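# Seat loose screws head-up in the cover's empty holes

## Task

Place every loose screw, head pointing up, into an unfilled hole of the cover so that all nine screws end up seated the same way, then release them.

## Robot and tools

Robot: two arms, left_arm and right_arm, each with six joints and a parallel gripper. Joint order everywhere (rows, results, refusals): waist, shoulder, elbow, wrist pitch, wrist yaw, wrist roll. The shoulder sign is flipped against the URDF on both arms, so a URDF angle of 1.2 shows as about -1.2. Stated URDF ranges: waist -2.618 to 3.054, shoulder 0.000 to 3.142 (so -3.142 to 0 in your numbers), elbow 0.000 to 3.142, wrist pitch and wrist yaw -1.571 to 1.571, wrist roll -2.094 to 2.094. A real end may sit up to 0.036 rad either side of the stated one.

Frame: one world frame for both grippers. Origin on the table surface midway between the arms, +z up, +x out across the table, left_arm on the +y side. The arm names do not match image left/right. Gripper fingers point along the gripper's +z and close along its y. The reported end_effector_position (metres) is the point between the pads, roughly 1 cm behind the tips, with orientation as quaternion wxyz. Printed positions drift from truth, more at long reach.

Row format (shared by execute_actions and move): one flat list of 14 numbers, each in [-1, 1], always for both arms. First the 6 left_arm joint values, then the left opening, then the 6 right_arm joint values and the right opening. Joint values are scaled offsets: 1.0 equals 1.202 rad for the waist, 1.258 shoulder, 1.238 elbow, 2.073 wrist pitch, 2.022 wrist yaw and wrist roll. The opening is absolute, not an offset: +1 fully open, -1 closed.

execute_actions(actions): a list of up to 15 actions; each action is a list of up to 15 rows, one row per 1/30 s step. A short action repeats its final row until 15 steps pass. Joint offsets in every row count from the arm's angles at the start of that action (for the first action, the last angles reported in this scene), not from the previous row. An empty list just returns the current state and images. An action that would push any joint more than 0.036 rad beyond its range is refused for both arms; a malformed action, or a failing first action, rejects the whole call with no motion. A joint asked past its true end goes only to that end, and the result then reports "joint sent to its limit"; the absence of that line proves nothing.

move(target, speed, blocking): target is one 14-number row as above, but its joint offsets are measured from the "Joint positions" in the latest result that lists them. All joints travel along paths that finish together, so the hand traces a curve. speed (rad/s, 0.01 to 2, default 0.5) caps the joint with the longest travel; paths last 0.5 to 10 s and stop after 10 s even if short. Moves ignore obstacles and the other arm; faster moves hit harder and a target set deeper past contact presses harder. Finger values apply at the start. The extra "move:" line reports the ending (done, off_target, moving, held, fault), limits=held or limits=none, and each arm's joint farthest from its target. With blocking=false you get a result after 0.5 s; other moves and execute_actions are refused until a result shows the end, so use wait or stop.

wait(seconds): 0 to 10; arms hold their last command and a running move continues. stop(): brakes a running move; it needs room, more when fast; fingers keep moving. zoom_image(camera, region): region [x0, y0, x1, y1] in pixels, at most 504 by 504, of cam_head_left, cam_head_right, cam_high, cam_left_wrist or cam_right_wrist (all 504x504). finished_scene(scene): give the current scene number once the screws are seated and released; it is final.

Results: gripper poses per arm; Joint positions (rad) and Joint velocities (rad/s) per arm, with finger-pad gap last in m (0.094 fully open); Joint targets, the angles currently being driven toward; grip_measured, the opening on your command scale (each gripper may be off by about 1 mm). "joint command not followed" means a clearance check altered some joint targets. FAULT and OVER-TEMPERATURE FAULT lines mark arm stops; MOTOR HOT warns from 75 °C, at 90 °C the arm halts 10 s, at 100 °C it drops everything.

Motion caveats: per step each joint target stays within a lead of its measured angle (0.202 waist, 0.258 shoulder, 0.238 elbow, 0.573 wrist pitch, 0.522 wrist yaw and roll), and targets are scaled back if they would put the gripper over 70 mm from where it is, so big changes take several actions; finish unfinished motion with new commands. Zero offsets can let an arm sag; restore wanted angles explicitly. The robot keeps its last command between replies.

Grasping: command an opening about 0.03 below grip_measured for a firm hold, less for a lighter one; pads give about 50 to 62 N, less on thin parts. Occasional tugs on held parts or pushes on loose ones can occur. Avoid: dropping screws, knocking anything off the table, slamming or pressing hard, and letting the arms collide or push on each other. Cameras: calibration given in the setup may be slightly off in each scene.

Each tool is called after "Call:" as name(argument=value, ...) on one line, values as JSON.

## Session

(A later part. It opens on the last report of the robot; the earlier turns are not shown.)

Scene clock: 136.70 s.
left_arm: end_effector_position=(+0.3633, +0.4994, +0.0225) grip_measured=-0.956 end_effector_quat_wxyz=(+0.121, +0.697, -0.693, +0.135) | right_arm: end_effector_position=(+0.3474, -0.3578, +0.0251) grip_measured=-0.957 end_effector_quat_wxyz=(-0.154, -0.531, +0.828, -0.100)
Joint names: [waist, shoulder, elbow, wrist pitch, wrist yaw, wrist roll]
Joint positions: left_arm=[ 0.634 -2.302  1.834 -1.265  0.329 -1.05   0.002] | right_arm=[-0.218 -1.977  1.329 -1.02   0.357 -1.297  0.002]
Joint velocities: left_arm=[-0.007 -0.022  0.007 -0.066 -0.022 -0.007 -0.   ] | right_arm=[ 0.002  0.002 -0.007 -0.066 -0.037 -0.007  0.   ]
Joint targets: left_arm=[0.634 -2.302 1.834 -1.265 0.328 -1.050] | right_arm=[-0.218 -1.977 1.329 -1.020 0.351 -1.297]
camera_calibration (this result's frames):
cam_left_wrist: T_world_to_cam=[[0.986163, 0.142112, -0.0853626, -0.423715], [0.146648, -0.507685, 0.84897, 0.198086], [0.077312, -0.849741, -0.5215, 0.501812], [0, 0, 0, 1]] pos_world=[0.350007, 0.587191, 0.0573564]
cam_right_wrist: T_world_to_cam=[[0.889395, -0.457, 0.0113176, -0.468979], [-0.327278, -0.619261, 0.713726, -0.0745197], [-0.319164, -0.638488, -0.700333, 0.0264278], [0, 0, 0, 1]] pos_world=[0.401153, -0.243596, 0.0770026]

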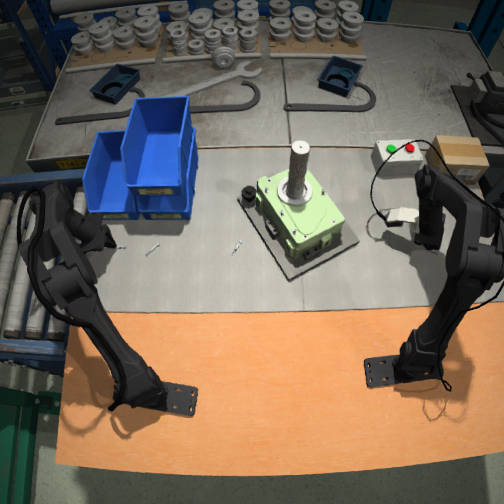

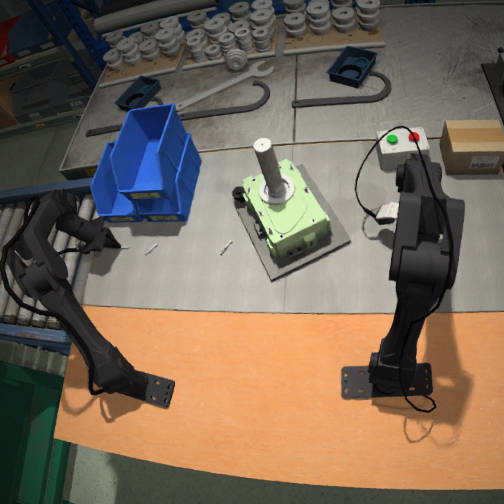

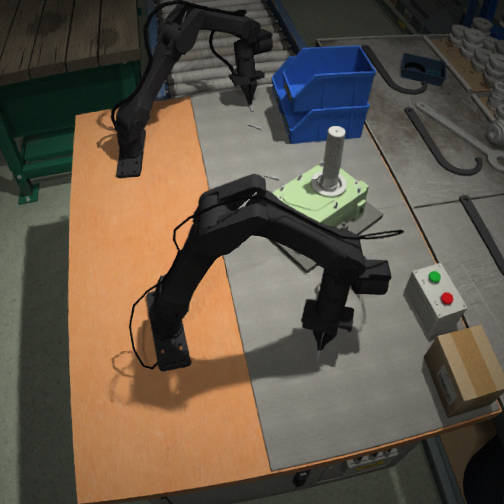

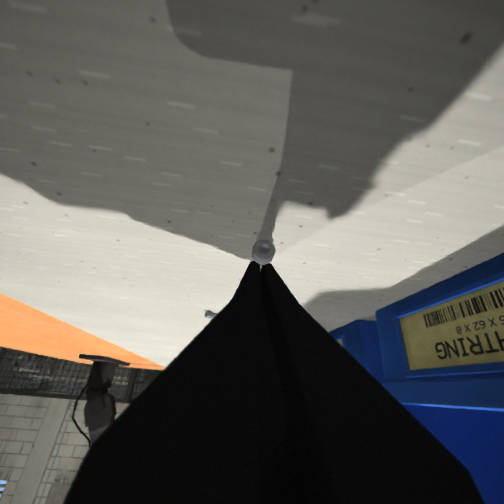

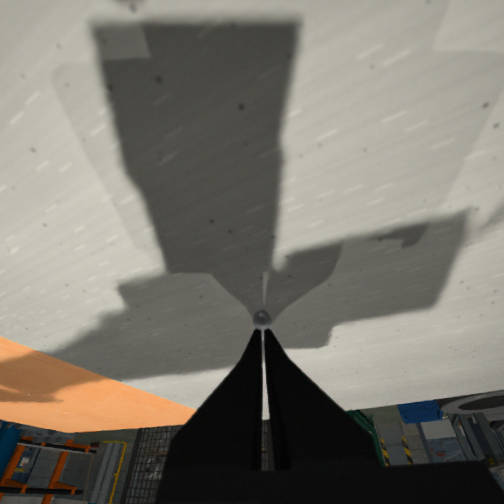

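Call:
execute_actions(actions=[[[0,0,0,0,0,0,-0.55,0,0,0,0,0,0,-0.55]]])

Call:
move(target=[0,0,-0.042,0.022,0,0,-0.55,0,0,-0.048,0.024,0,0,-0.55], speed=0.06)

Call:
execute_actions(actions=[[[0,0,0,0,0,0,-0.8,0,0,0,0,0,0,-0.8]],[[0,0,0,0,0,0,-0.96,0,0,0,0,0,0,-0.96]],[[0,0,0,0,0,0,-0.96,0,0,0,0,0,0,-0.96]]])

Scene clock: 144.17 s.
left_arm: end_effector_position=(+0.3633, +0.4994, +0.0225) grip_measured=-0.553 end_effector_quat_wxyz=(+0.121, +0.697, -0.693, +0.135) | right_arm: end_effector_position=(+0.3474, -0.3579, +0.0251) grip_measured=-0.552 end_effector_quat_wxyz=(-0.154, -0.531, +0.828, -0.100)
Joint names: [waist, shoulder, elbow, wrist pitch, wrist yaw, wrist roll]
Joint positions: left_arm=[ 0.634 -2.302  1.834 -1.265  0.329 -1.05   0.021] | right_arm=[-0.218 -1.977  1.329 -1.02   0.357 -1.297  0.021]
Joint velocities: left_arm=[ 0.002  0.012 -0.012  0.022  0.007 -0.066 -0.   ] | right_arm=[-0.017  0.012  0.002  0.007 -0.007  0.081 -0.001]
Joint targets: left_arm=[0.634 -2.302 1.834 -1.265 0.329 -1.050] | right_arm=[-0.218 -1.977 1.329 -1.020 0.357 -1.297]
camera_calibration (this result's frames):
cam_left_wrist: T_world_to_cam=[[0.986163, 0.142112, -0.0853626, -0.423715], [0.146648, -0.507685, 0.84897, 0.198086], [0.077312, -0.849741, -0.5215, 0.501812], [0, 0, 0, 1]] pos_world=[0.350007, 0.587191, 0.0573564]
cam_right_wrist: T_world_to_cam=[[0.889412, -0.456963, 0.0114299, -0.468995], [-0.327208, -0.619006, 0.713979, -0.0745179], [-0.319187, -0.638762, -0.700074, 0.0263047], [0, 0, 0, 1]] pos_world=[0.401144, -0.243638, 0.07698]

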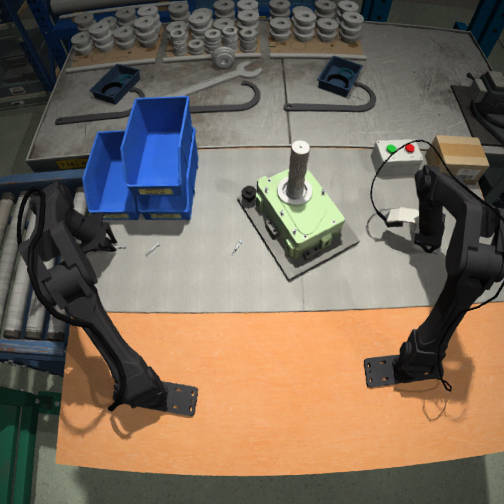

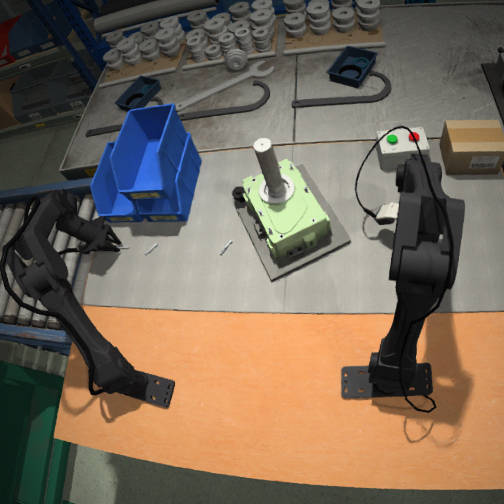

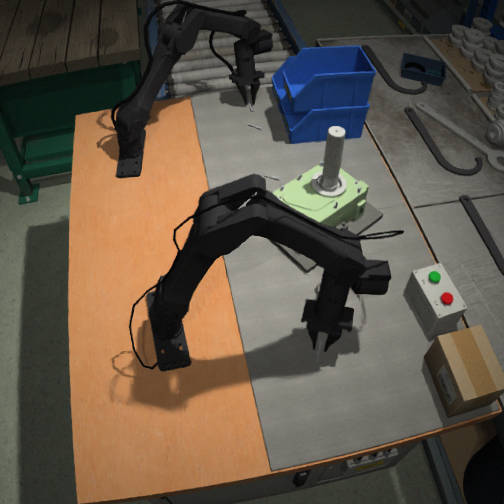

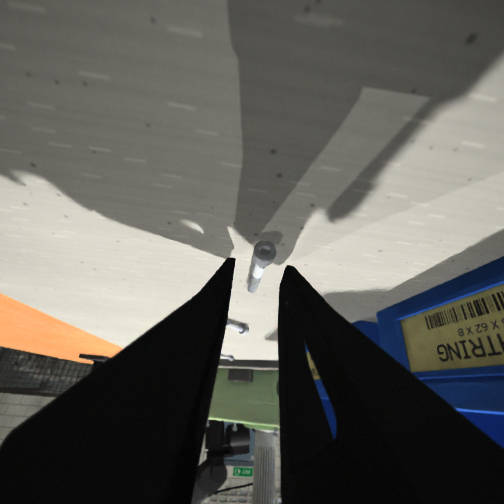

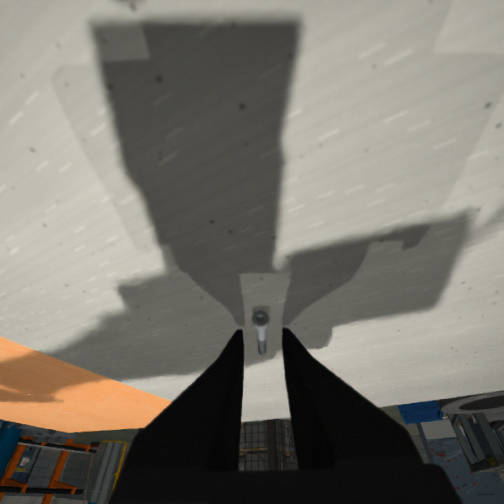

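Scene clock: 145.40 s.
left_arm: end_effector_position=(+0.3612, +0.4983, +0.0178) grip_measured=-0.553 end_effector_quat_wxyz=(+0.124, +0.697, -0.693, +0.135) | right_arm: end_effector_position=(+0.3460, -0.3579, +0.0200) grip_measured=-0.552 end_effector_quat_wxyz=(-0.154, -0.530, +0.828, -0.102)
Joint names: [waist, shoulder, elbow, wrist pitch, wrist yaw, wrist roll]
Joint positions: left_arm=[ 0.634 -2.302  1.814 -1.25   0.329 -1.05   0.021] | right_arm=[-0.218 -1.977  1.306 -0.993  0.359 -1.297  0.021]
Joint velocities: left_arm=[-0.012 -0.002  0.012 -0.066 -0.022  0.022  0.   ] | right_arm=[-0.012 -0.007  0.002  0.022 -0.022  0.037 -0.   ]
Joint targets: left_arm=[0.634 -2.302 1.782 -1.219 0.329 -1.050] | right_arm=[-0.218 -1.977 1.269 -0.970 0.357 -1.297]
move: off_target (left_arm, right_arm); limits=none; left_arm: farthest joint: the elbow, 0.032 radians from its target (0.052 radians at the start); right_arm: farthest joint: the elbow, 0.037 radians from its target (0.059 radians at the start)
camera_calibration (this result's frames):
cam_left_wrist: T_world_to_cam=[[0.985781, 0.141904, -0.089992, -0.421598], [0.150345, -0.505667, 0.849528, 0.199429], [0.0750455, -0.850978, -0.519812, 0.499987], [0, 0, 0, 1]] pos_world=[0.348098, 0.586149, 0.0525377]
cam_right_wrist: T_world_to_cam=[[0.889431, -0.456805, 0.0155228, -0.467707], [-0.329614, -0.617513, 0.714166, -0.0699286], [-0.316649, -0.640318, -0.699804, 0.0207807], [0, 0, 0, 1]] pos_world=[0.399524, -0.243527, 0.0717431]

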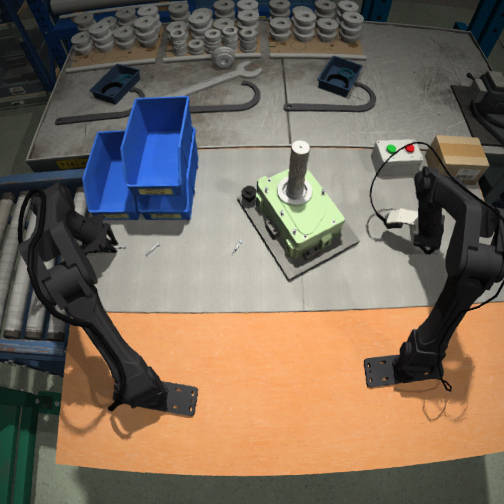

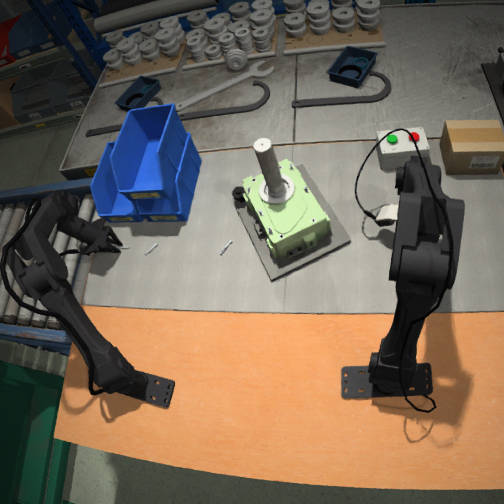

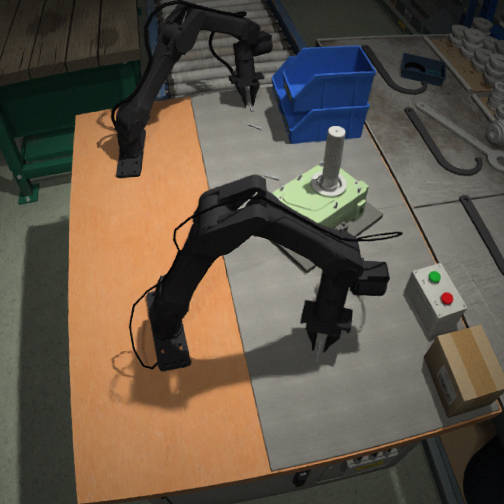

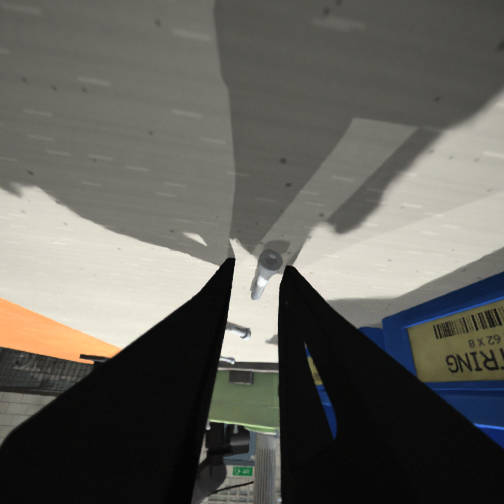

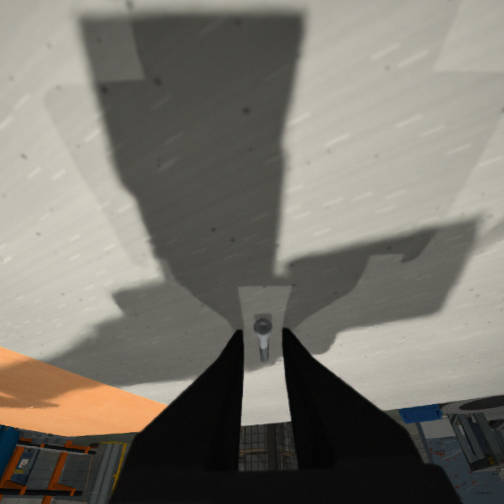

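Scene clock: 146.90 s.
left_arm: end_effector_position=(+0.3608, +0.4979, +0.0180) grip_measured=-0.929 end_effector_quat_wxyz=(+0.125, +0.697, -0.693, +0.135) | right_arm: end_effector_position=(+0.3484, -0.3600, +0.0204) grip_measured=-0.934 end_effector_quat_wxyz=(-0.153, -0.529, +0.827, -0.109)
Joint names: [waist, shoulder, elbow, wrist pitch, wrist yaw, wrist roll]
Joint positions: left_arm=[ 0.634 -2.302  1.814 -1.253  0.329 -1.05   0.003] | right_arm=[-0.218 -1.977  1.306 -0.982  0.369 -1.297  0.003]
Joint velocities: left_arm=[-0.007 -0.007 -0.012 -0.022  0.022  0.051 -0.   ] | right_arm=[-0.002  0.022 -0.007  0.007  0.007 -0.051  0.001]
Joint targets: left_arm=[0.634 -2.302 1.814 -1.253 0.329 -1.050] | right_arm=[-0.218 -1.977 1.306 -0.982 0.369 -1.297]
camera_calibration (this result's frames):
cam_left_wrist: T_world_to_cam=[[0.985582, 0.141854, -0.0922224, -0.420912], [0.152095, -0.503999, 0.850207, 0.197692], [0.0741249, -0.851975, -0.518308, 0.500553], [0, 0, 0, 1]] pos_world=[0.347671, 0.585804, 0.0525442]
cam_right_wrist: T_world_to_cam=[[0.889627, -0.455736, 0.0294819, -0.470823], [-0.335862, -0.60915, 0.718424, -0.0656643], [-0.309452, -0.649031, -0.694981, 0.014705], [0, 0, 0, 1]] pos_world=[0.401353, -0.245026, 0.0712752]

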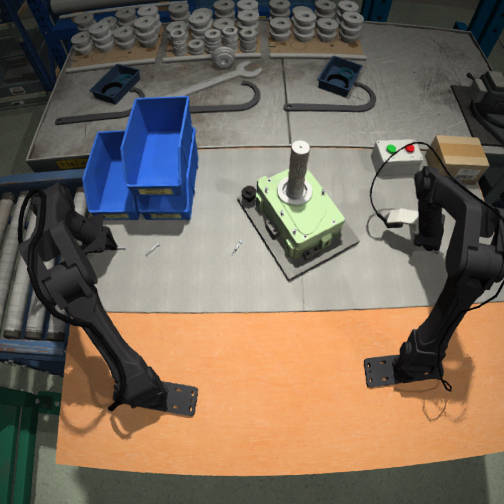

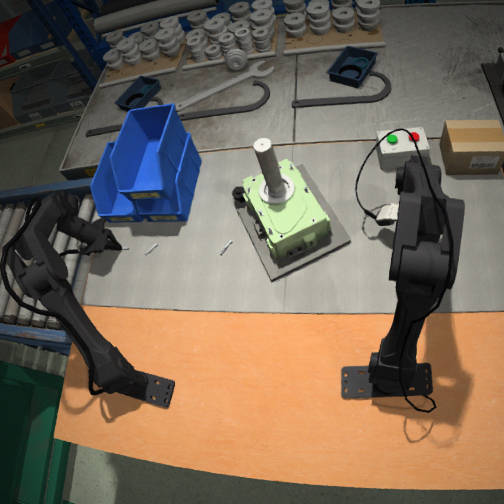

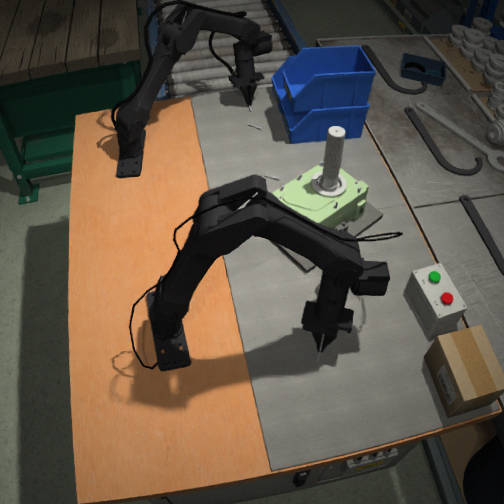

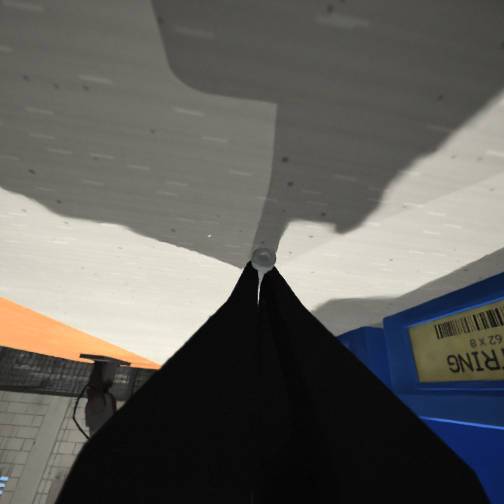

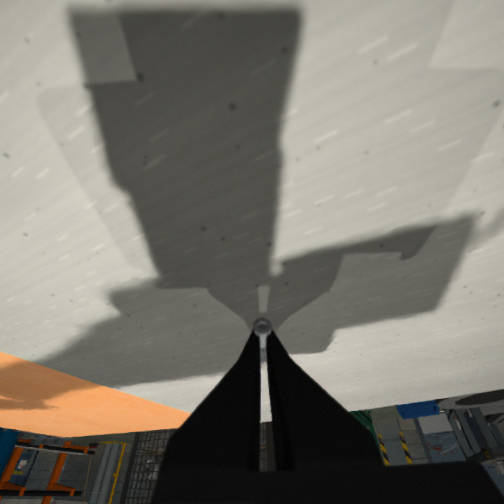

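Call:
move(target=[0,0.4,0,0,0,0,-0.96,0,0.38,0,0,0,0,-0.96], speed=0.4)

Call:
move(target=[0,0.2,0,0,0,0,-0.96,0.399,-0.335,0,0.595,-0.434,0.528,-0.96], speed=0.7)

Call:
zoom_image(camera="cam_high", region=[320,140,400,220])

Scene clock: 177.27 s.
left_arm: end_effector_position=(+0.3630, +0.4991, +0.2094) grip_measured=-0.929 end_effector_quat_wxyz=(-0.108, +0.662, -0.714, +0.199) | right_arm: end_effector_position=(+0.3592, -0.3619, +0.1707) grip_measured=-0.934 end_effector_quat_wxyz=(+0.017, -0.484, +0.836, -0.258)
Joint names: [waist, shoulder, elbow, wrist pitch, wrist yaw, wrist roll]
Joint positions: left_arm=[ 0.634 -1.81   1.814 -1.253  0.329 -1.05   0.003] | right_arm=[-0.218 -1.515  1.306 -0.982  0.369 -1.297  0.003]
Joint velocities: left_arm=[-0.017  0.002 -0.012  0.066 -0.037 -0.007 -0.001] | right_arm=[ 0.007 -0.002 -0.012  0.022  0.066 -0.037 -0.001]
Joint targets: left_arm=[0.634 -1.799 1.814 -1.253 0.329 -1.050] | right_arm=[-0.218 -1.499 1.306 -0.982 0.369 -1.297]
move: done; limits=none; left_arm: farthest joint: the shoulder, 0.011 radians from its target (0.503 radians at the start); right_arm: farthest joint: the shoulder, 0.016 radians from its target (0.478 radians at the start)
camera_calibration (this result's frames):
cam_left_wrist: T_world_to_cam=[[0.926765, 0.109752, 0.359251, -0.462824], [-0.189034, -0.690184, 0.698507, 0.283705], [0.324611, -0.715263, -0.618892, 0.462578], [0, 0, 0, 1]] pos_world=[0.3324, 0.577469, 0.254386]
cam_right_wrist: T_world_to_cam=[[0.778078, -0.436087, 0.452132, -0.510668], [-0.627978, -0.557695, 0.542789, -0.017655], [0.0154491, -0.706261, -0.707783, -0.0139643], [0, 0, 0, 1]] pos_world=[0.386468, -0.242404, 0.230589]

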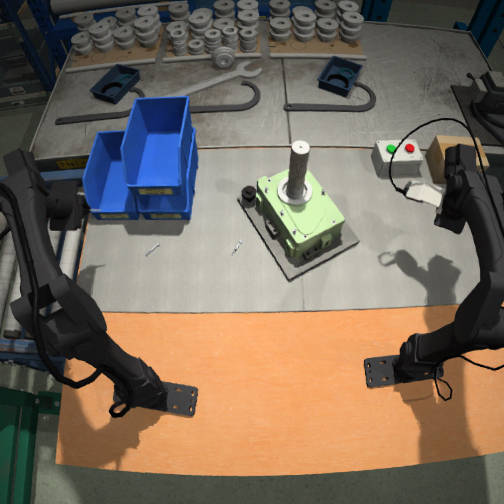

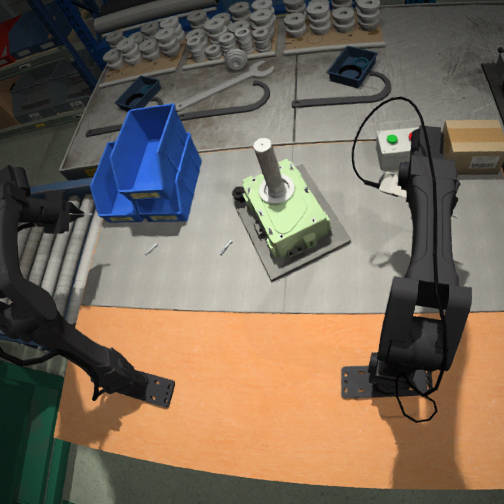

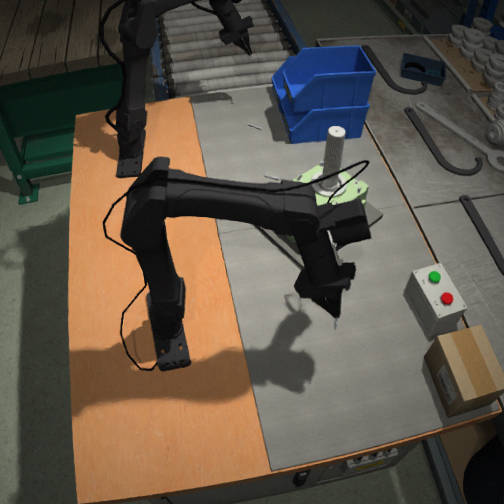

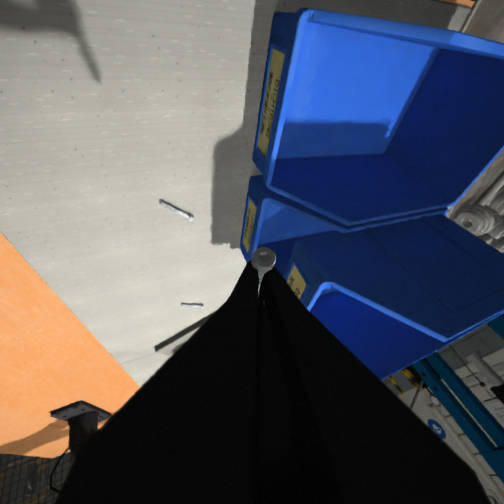

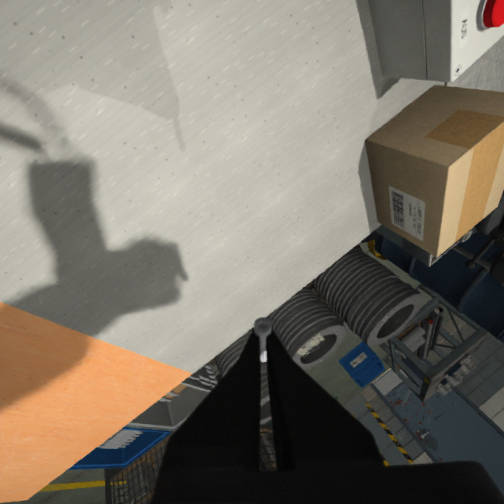

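Scene clock: 179.87 s.
left_arm: end_effector_position=(+0.3358, +0.4843, +0.2947) grip_measured=-0.929 end_effector_quat_wxyz=(-0.216, +0.632, -0.710, +0.225) | right_arm: end_effector_position=(+0.5363, +0.0084, +0.1869) grip_measured=-0.934 end_effector_quat_wxyz=(+0.535, -0.347, +0.738, +0.222)
Joint names: [waist, shoulder, elbow, wrist pitch, wrist yaw, wrist roll]
Joint positions: left_arm=[ 0.634 -1.579  1.814 -1.253  0.329 -1.05   0.003] | right_arm=[ 0.258 -1.929  1.306  0.238 -0.498 -0.237  0.003]
Joint velocities: left_arm=[-0.012 -0.002  0.007  0.007 -0.066  0.022 -0.   ] | right_arm=[-0.002  0.012  0.007 -0.066 -0.037 -0.037 -0.   ]
Joint targets: left_arm=[0.634 -1.559 1.814 -1.253 0.329 -1.050] | right_arm=[0.261 -1.936 1.306 0.251 -0.508 -0.229]
move: off_target (left_arm); limits=none; left_arm: farthest joint: the shoulder, 0.021 radians from its target (0.252 radians at the start); right_arm: farthest joint: the wrist pitch, 0.013 radians from its target (1.233 radians at the start)
camera_calibration (this result's frames):
cam_left_wrist: T_world_to_cam=[[0.834291, 0.0592805, 0.548128, -0.466831], [-0.31792, -0.760528, 0.566149, 0.325117], [0.450428, -0.646593, -0.615655, 0.437117], [0, 0, 0, 1]] pos_world=[0.295944, 0.557572, 0.340932]
cam_right_wrist: T_world_to_cam=[[0.744038, -0.668136, -0.00105675, -0.389482], [-0.461431, -0.512705, -0.724027, 0.438357], [0.483207, 0.539191, -0.689771, -0.00837508], [0, 0, 0, 1]] pos_world=[0.496108, -0.0309635, 0.311194]

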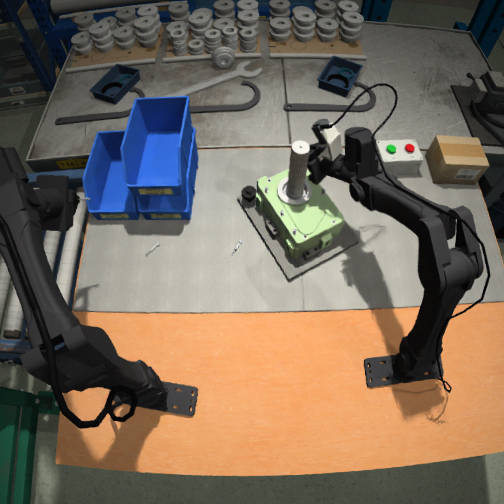

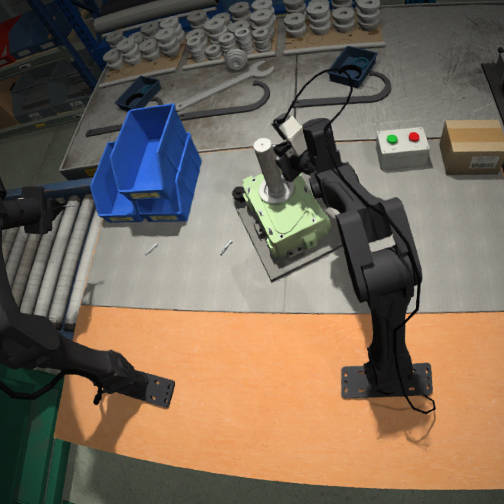

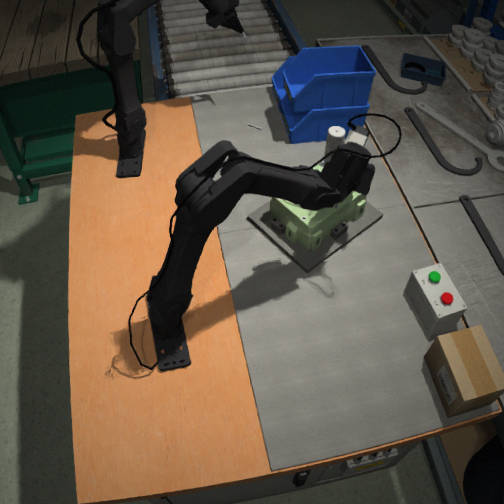

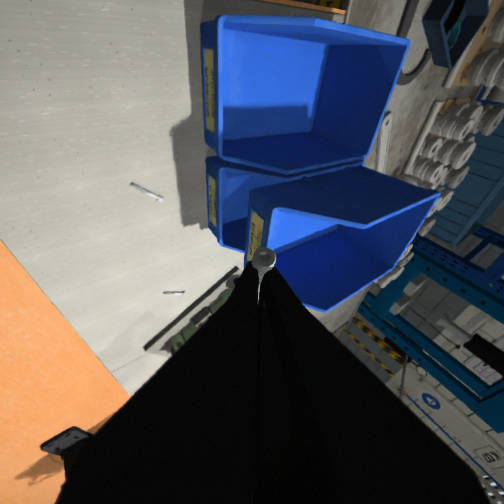

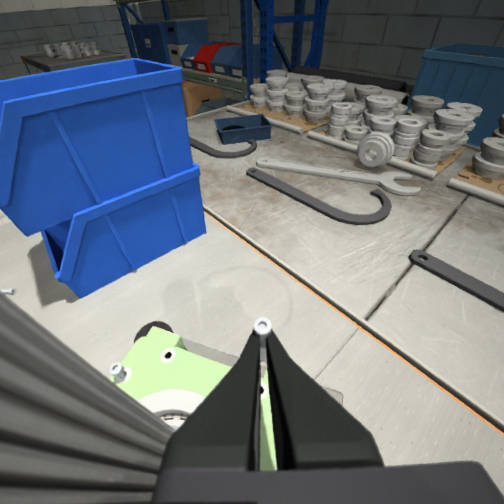

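Region (320, 140, 400, 220) of cam_high's 504x504 image, scaled by 6.300, with more detail than that image has.

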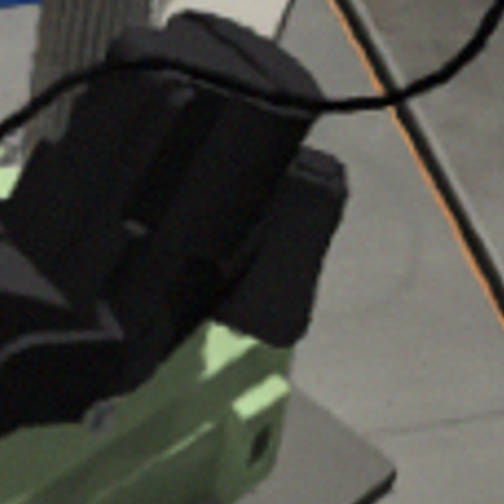

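Call:
zoom_image(camera="cam_right_wrist", region=[200,310,330,440])

Region (200, 310, 330, 440) of cam_right_wrist's 504x504 image, scaled by 3.877, with more detail than that image has.

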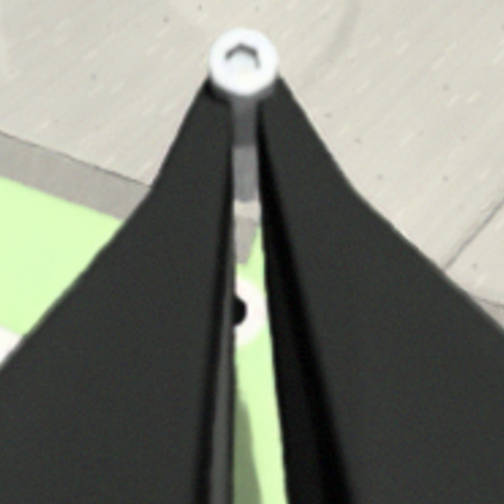

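Call:
move(target=[0,0,0,0,0,0,-0.96,0,-0.066,0,0,-0.008,0,-0.96], speed=0.08)

Call:
zoom_image(camera="cam_right_wrist", region=[230,315,300,385])

Scene clock: 193.50 s.
left_arm: end_effector_position=(+0.3358, +0.4843, +0.2947) grip_measured=-0.929 end_effector_quat_wxyz=(-0.216, +0.632, -0.710, +0.225) | right_arm: end_effector_position=(+0.5394, +0.0078, +0.1557) grip_measured=-0.934 end_effector_quat_wxyz=(+0.511, -0.345, +0.753, +0.229)
Joint names: [waist, shoulder, elbow, wrist pitch, wrist yaw, wrist roll]
Joint positions: left_arm=[ 0.634 -1.579  1.814 -1.253  0.329 -1.05   0.003] | right_arm=[ 0.252 -1.988  1.306  0.24  -0.512 -0.236  0.003]
Joint velocities: left_arm=[-0.027  0.032  0.027  0.007  0.037 -0.037 -0.001] | right_arm=[ 0.032 -0.022  0.012 -0.022  0.037 -0.051  0.   ]
Joint targets: left_arm=[0.634 -1.579 1.814 -1.253 0.329 -1.050] | right_arm=[0.258 -2.012 1.306 0.239 -0.514 -0.237]
move: off_target (right_arm); limits=none; left_arm: farthest joint: the waist, 0.000 radians from its target (0.000 radians at the start); right_arm: farthest joint: the shoulder, 0.024 radians from its target (0.083 radians at the start)
camera_calibration (this result's frames):
cam_left_wrist: T_world_to_cam=[[0.834291, 0.0592805, 0.548128, -0.466831], [-0.31792, -0.760528, 0.566149, 0.325117], [0.450428, -0.646593, -0.615655, 0.437117], [0, 0, 0, 1]] pos_world=[0.295944, 0.557572, 0.340932]
cam_right_wrist: T_world_to_cam=[[0.747084, -0.663734, -0.0363564, -0.388324], [-0.498733, -0.523525, -0.690787, 0.431965], [0.439466, 0.534208, -0.722144, -0.00235958], [0, 0, 0, 1]] pos_world=[0.506583, -0.0303388, 0.282574]

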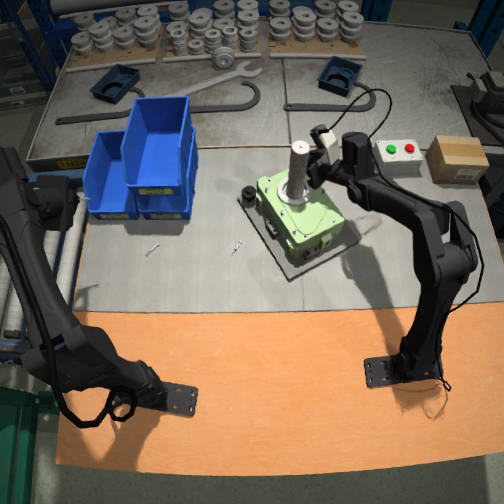

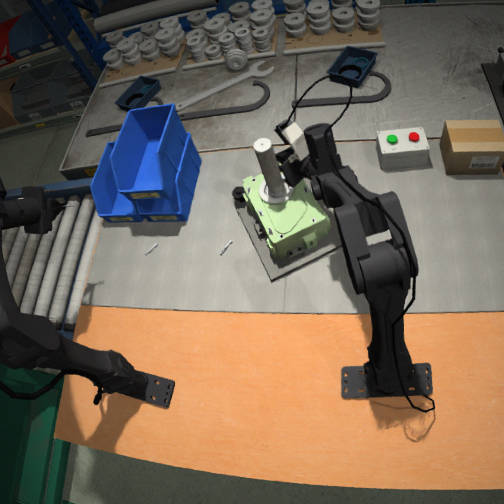

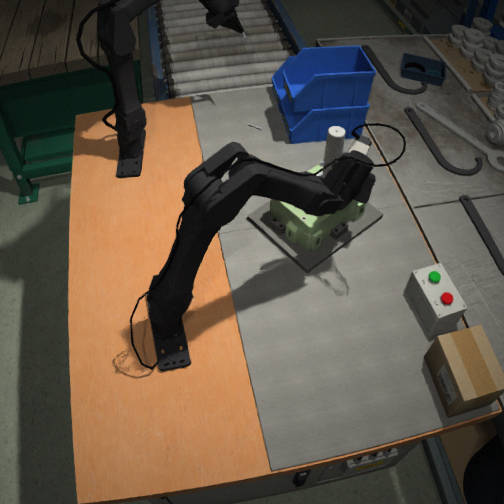

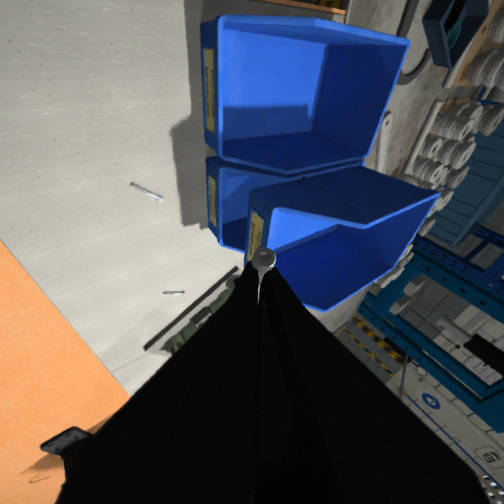

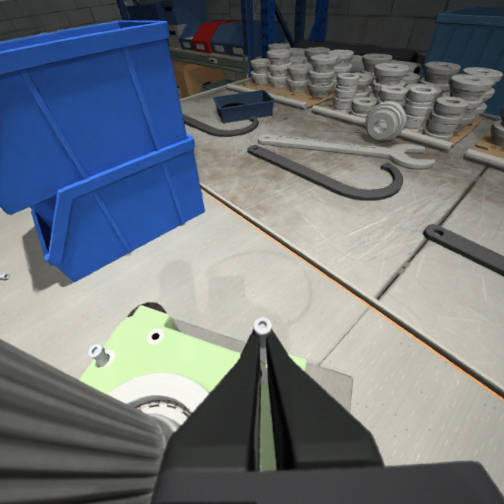

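Region (230, 315, 300, 385) of cam_right_wrist's 504x504 image, scaled by 7.200, with more detail than that image has.

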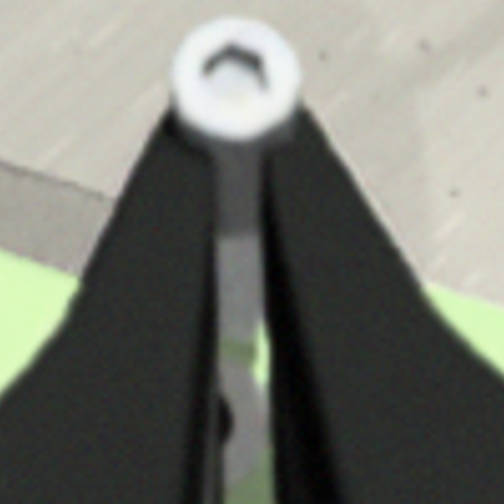

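Call:
move(target=[0,0,0,0,0,0,-0.96,-0.088,-0.107,0.272,-0.186,-0.196,-0.173,-0.96], speed=0.2)

Call:
zoom_image(camera="cam_right_wrist", region=[220,315,310,405])

Scene clock: 211.20 s.
left_arm: end_effector_position=(+0.3358, +0.4843, +0.2947) grip_measured=-0.929 end_effector_quat_wxyz=(-0.216, +0.632, -0.710, +0.225) | right_arm: end_effector_position=(+0.5385, +0.0057, +0.1741) grip_measured=-0.934 end_effector_quat_wxyz=(+0.476, -0.487, +0.668, +0.300)
Joint names: [waist, shoulder, elbow, wrist pitch, wrist yaw, wrist roll]
Joint positions: left_arm=[ 0.634 -1.579  1.814 -1.253  0.329 -1.05   0.003] | right_arm=[ 0.155 -2.109  1.61  -0.127 -0.893 -0.58   0.003]
Joint velocities: left_arm=[ 0.017 -0.002  0.007 -0.037 -0.051  0.066  0.   ] | right_arm=[-0.002  0.002  0.017  0.037 -0.022 -0.081 -0.   ]
Joint targets: left_arm=[0.634 -1.579 1.814 -1.253 0.329 -1.050] | right_arm=[0.146 -2.123 1.643 -0.146 -0.908 -0.586]
move: off_target (right_arm); limits=none; left_arm: farthest joint: the waist, 0.000 radians from its target (0.000 radians at the start); right_arm: farthest joint: the elbow, 0.033 radians from its target (0.336 radians at the start)
camera_calibration (this result's frames):
cam_left_wrist: T_world_to_cam=[[0.834291, 0.0592805, 0.548128, -0.466831], [-0.31792, -0.760528, 0.566149, 0.325117], [0.450428, -0.646593, -0.615655, 0.437117], [0, 0, 0, 1]] pos_world=[0.295944, 0.557572, 0.340932]
cam_right_wrist: T_world_to_cam=[[0.934276, -0.35608, 0.0182805, -0.500439], [-0.244087, -0.676119, -0.695187, 0.307624], [0.259902, 0.645035, -0.718597, 0.107898], [0, 0, 0, 1]] pos_world=[0.514593, -0.039804, 0.300539]

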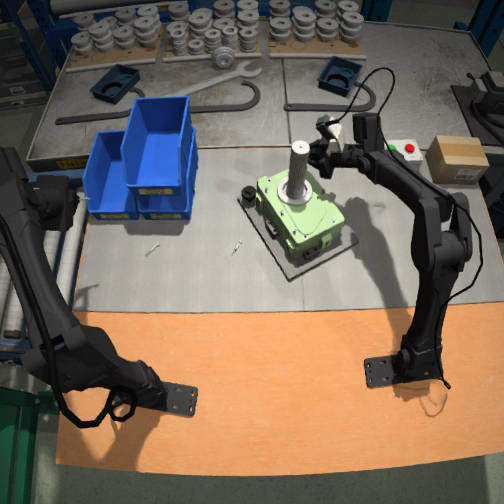

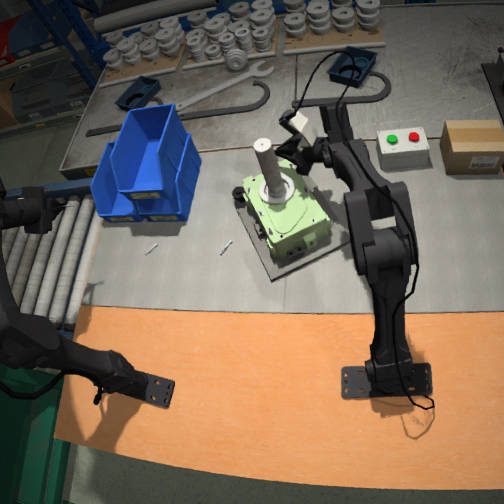

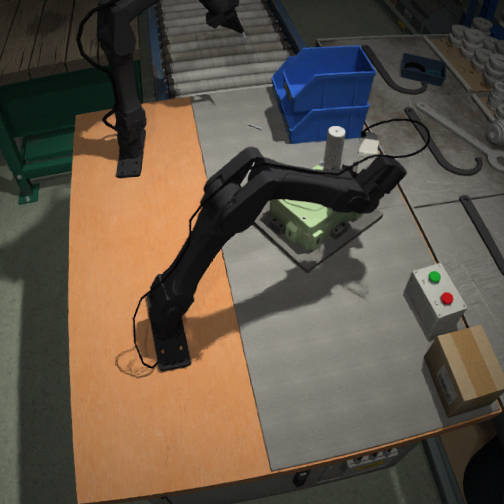

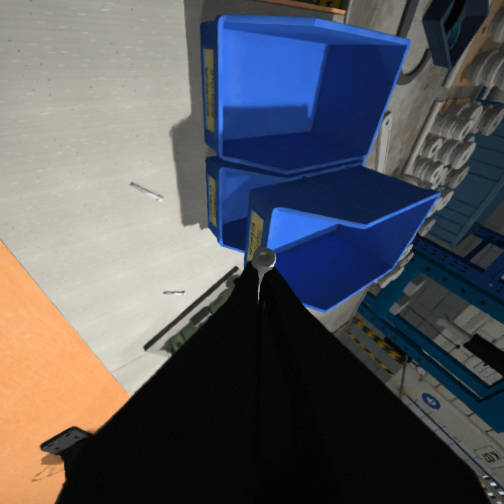

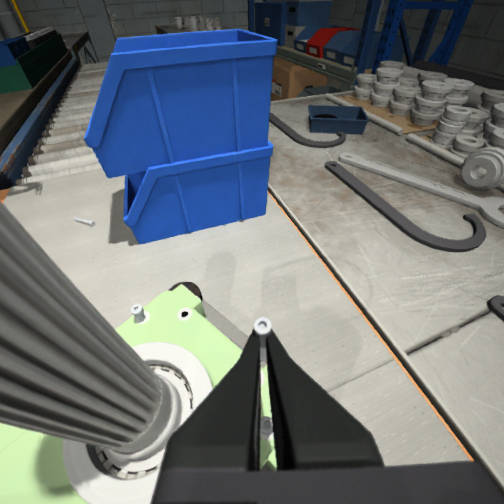

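Region (220, 315, 310, 405) of cam_right_wrist's 504x504 image, scaled by 5.600, with more detail than that image has.

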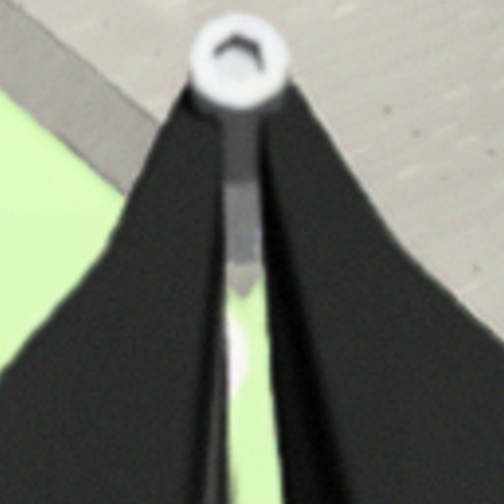

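Call:
move(target=[0,0,0,0,0,0,-0.96,0,-0.048,0,0,-0.018,0,-0.96], speed=0.06)

Call:
zoom_image(camera="cam_right_wrist", region=[235,330,295,390])

Scene clock: 221.27 s.
left_arm: end_effector_position=(+0.3358, +0.4843, +0.2947) grip_measured=-0.929 end_effector_quat_wxyz=(-0.216, +0.632, -0.710, +0.225) | right_arm: end_effector_position=(+0.5379, +0.0079, +0.1498) grip_measured=-0.934 end_effector_quat_wxyz=(+0.457, -0.484, +0.675, +0.317)
Joint names: [waist, shoulder, elbow, wrist pitch, wrist yaw, wrist roll]
Joint positions: left_arm=[ 0.634 -1.579  1.814 -1.253  0.329 -1.05   0.003] | right_arm=[ 0.155 -2.159  1.61  -0.126 -0.914 -0.581  0.003]
Joint velocities: left_arm=[-0.002  0.007  0.007 -0.051 -0.007 -0.066 -0.001] | right_arm=[-0.002 -0.007 -0.017 -0.037 -0.007  0.007 -0.   ]
Joint targets: left_arm=[0.634 -1.579 1.814 -1.253 0.329 -1.050] | right_arm=[0.155 -2.169 1.610 -0.127 -0.930 -0.580]
move: done; limits=none; left_arm: farthest joint: the waist, 0.000 radians from its target (0.000 radians at the start); right_arm: farthest joint: the wrist yaw, 0.015 radians from its target (0.036 radians at the start)
camera_calibration (this result's frames):
cam_left_wrist: T_world_to_cam=[[0.834291, 0.0592805, 0.548128, -0.466831], [-0.31792, -0.760528, 0.566149, 0.325117], [0.450428, -0.646593, -0.615655, 0.437117], [0, 0, 0, 1]] pos_world=[0.295944, 0.557572, 0.340932]
cam_right_wrist: T_world_to_cam=[[0.93981, -0.340432, -0.029397, -0.494643], [-0.267296, -0.678852, -0.683895, 0.302886], [0.212864, 0.650589, -0.728988, 0.115962], [0, 0, 0, 1]] pos_world=[0.521146, -0.0382214, 0.277136]

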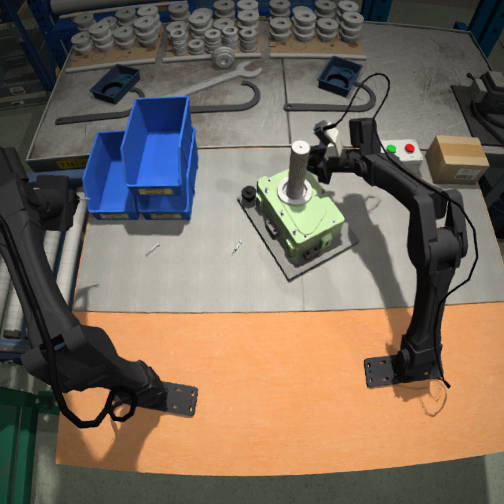

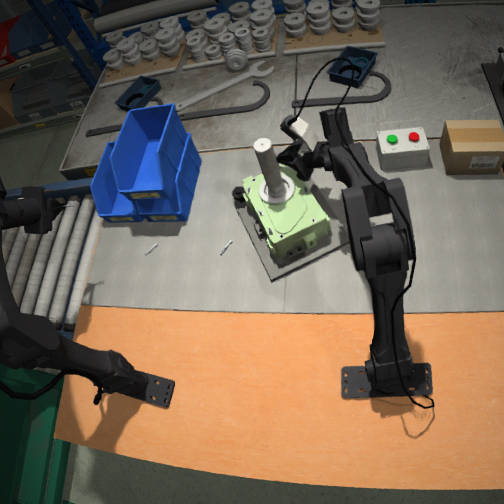

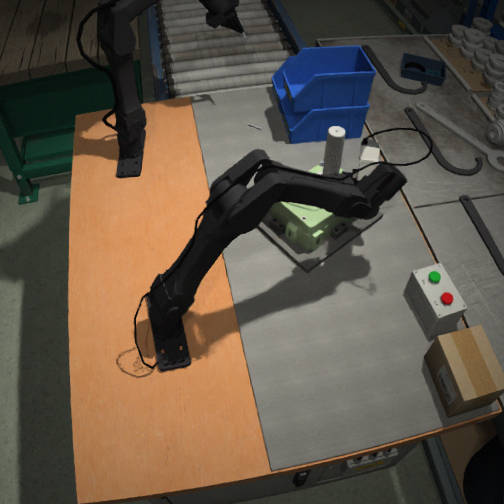

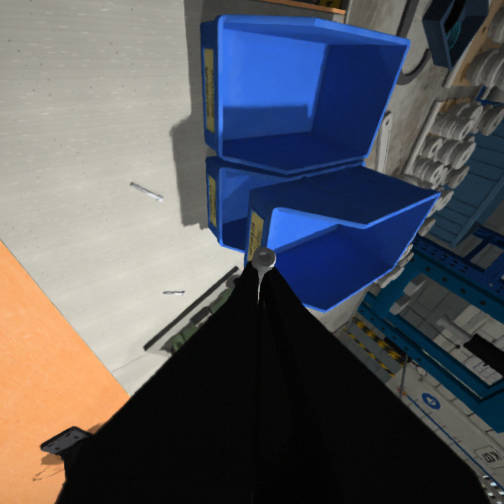

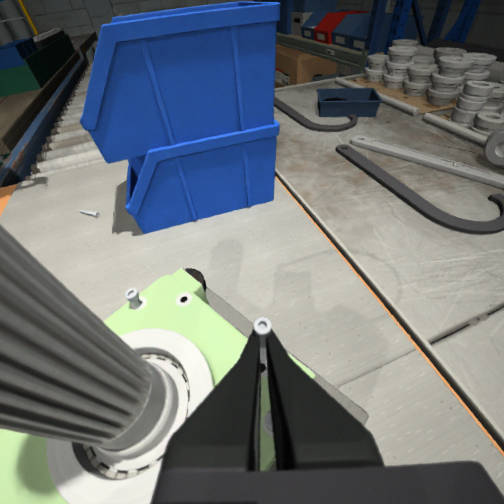

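Region (235, 330, 295, 390) of cam_right_wrist's 504x504 image, scaled by 8.400, with more detail than that image has.

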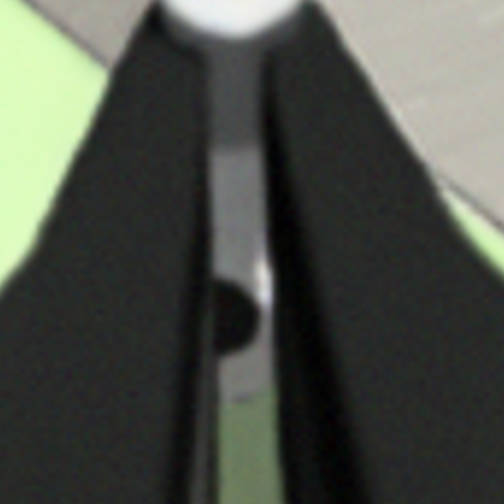

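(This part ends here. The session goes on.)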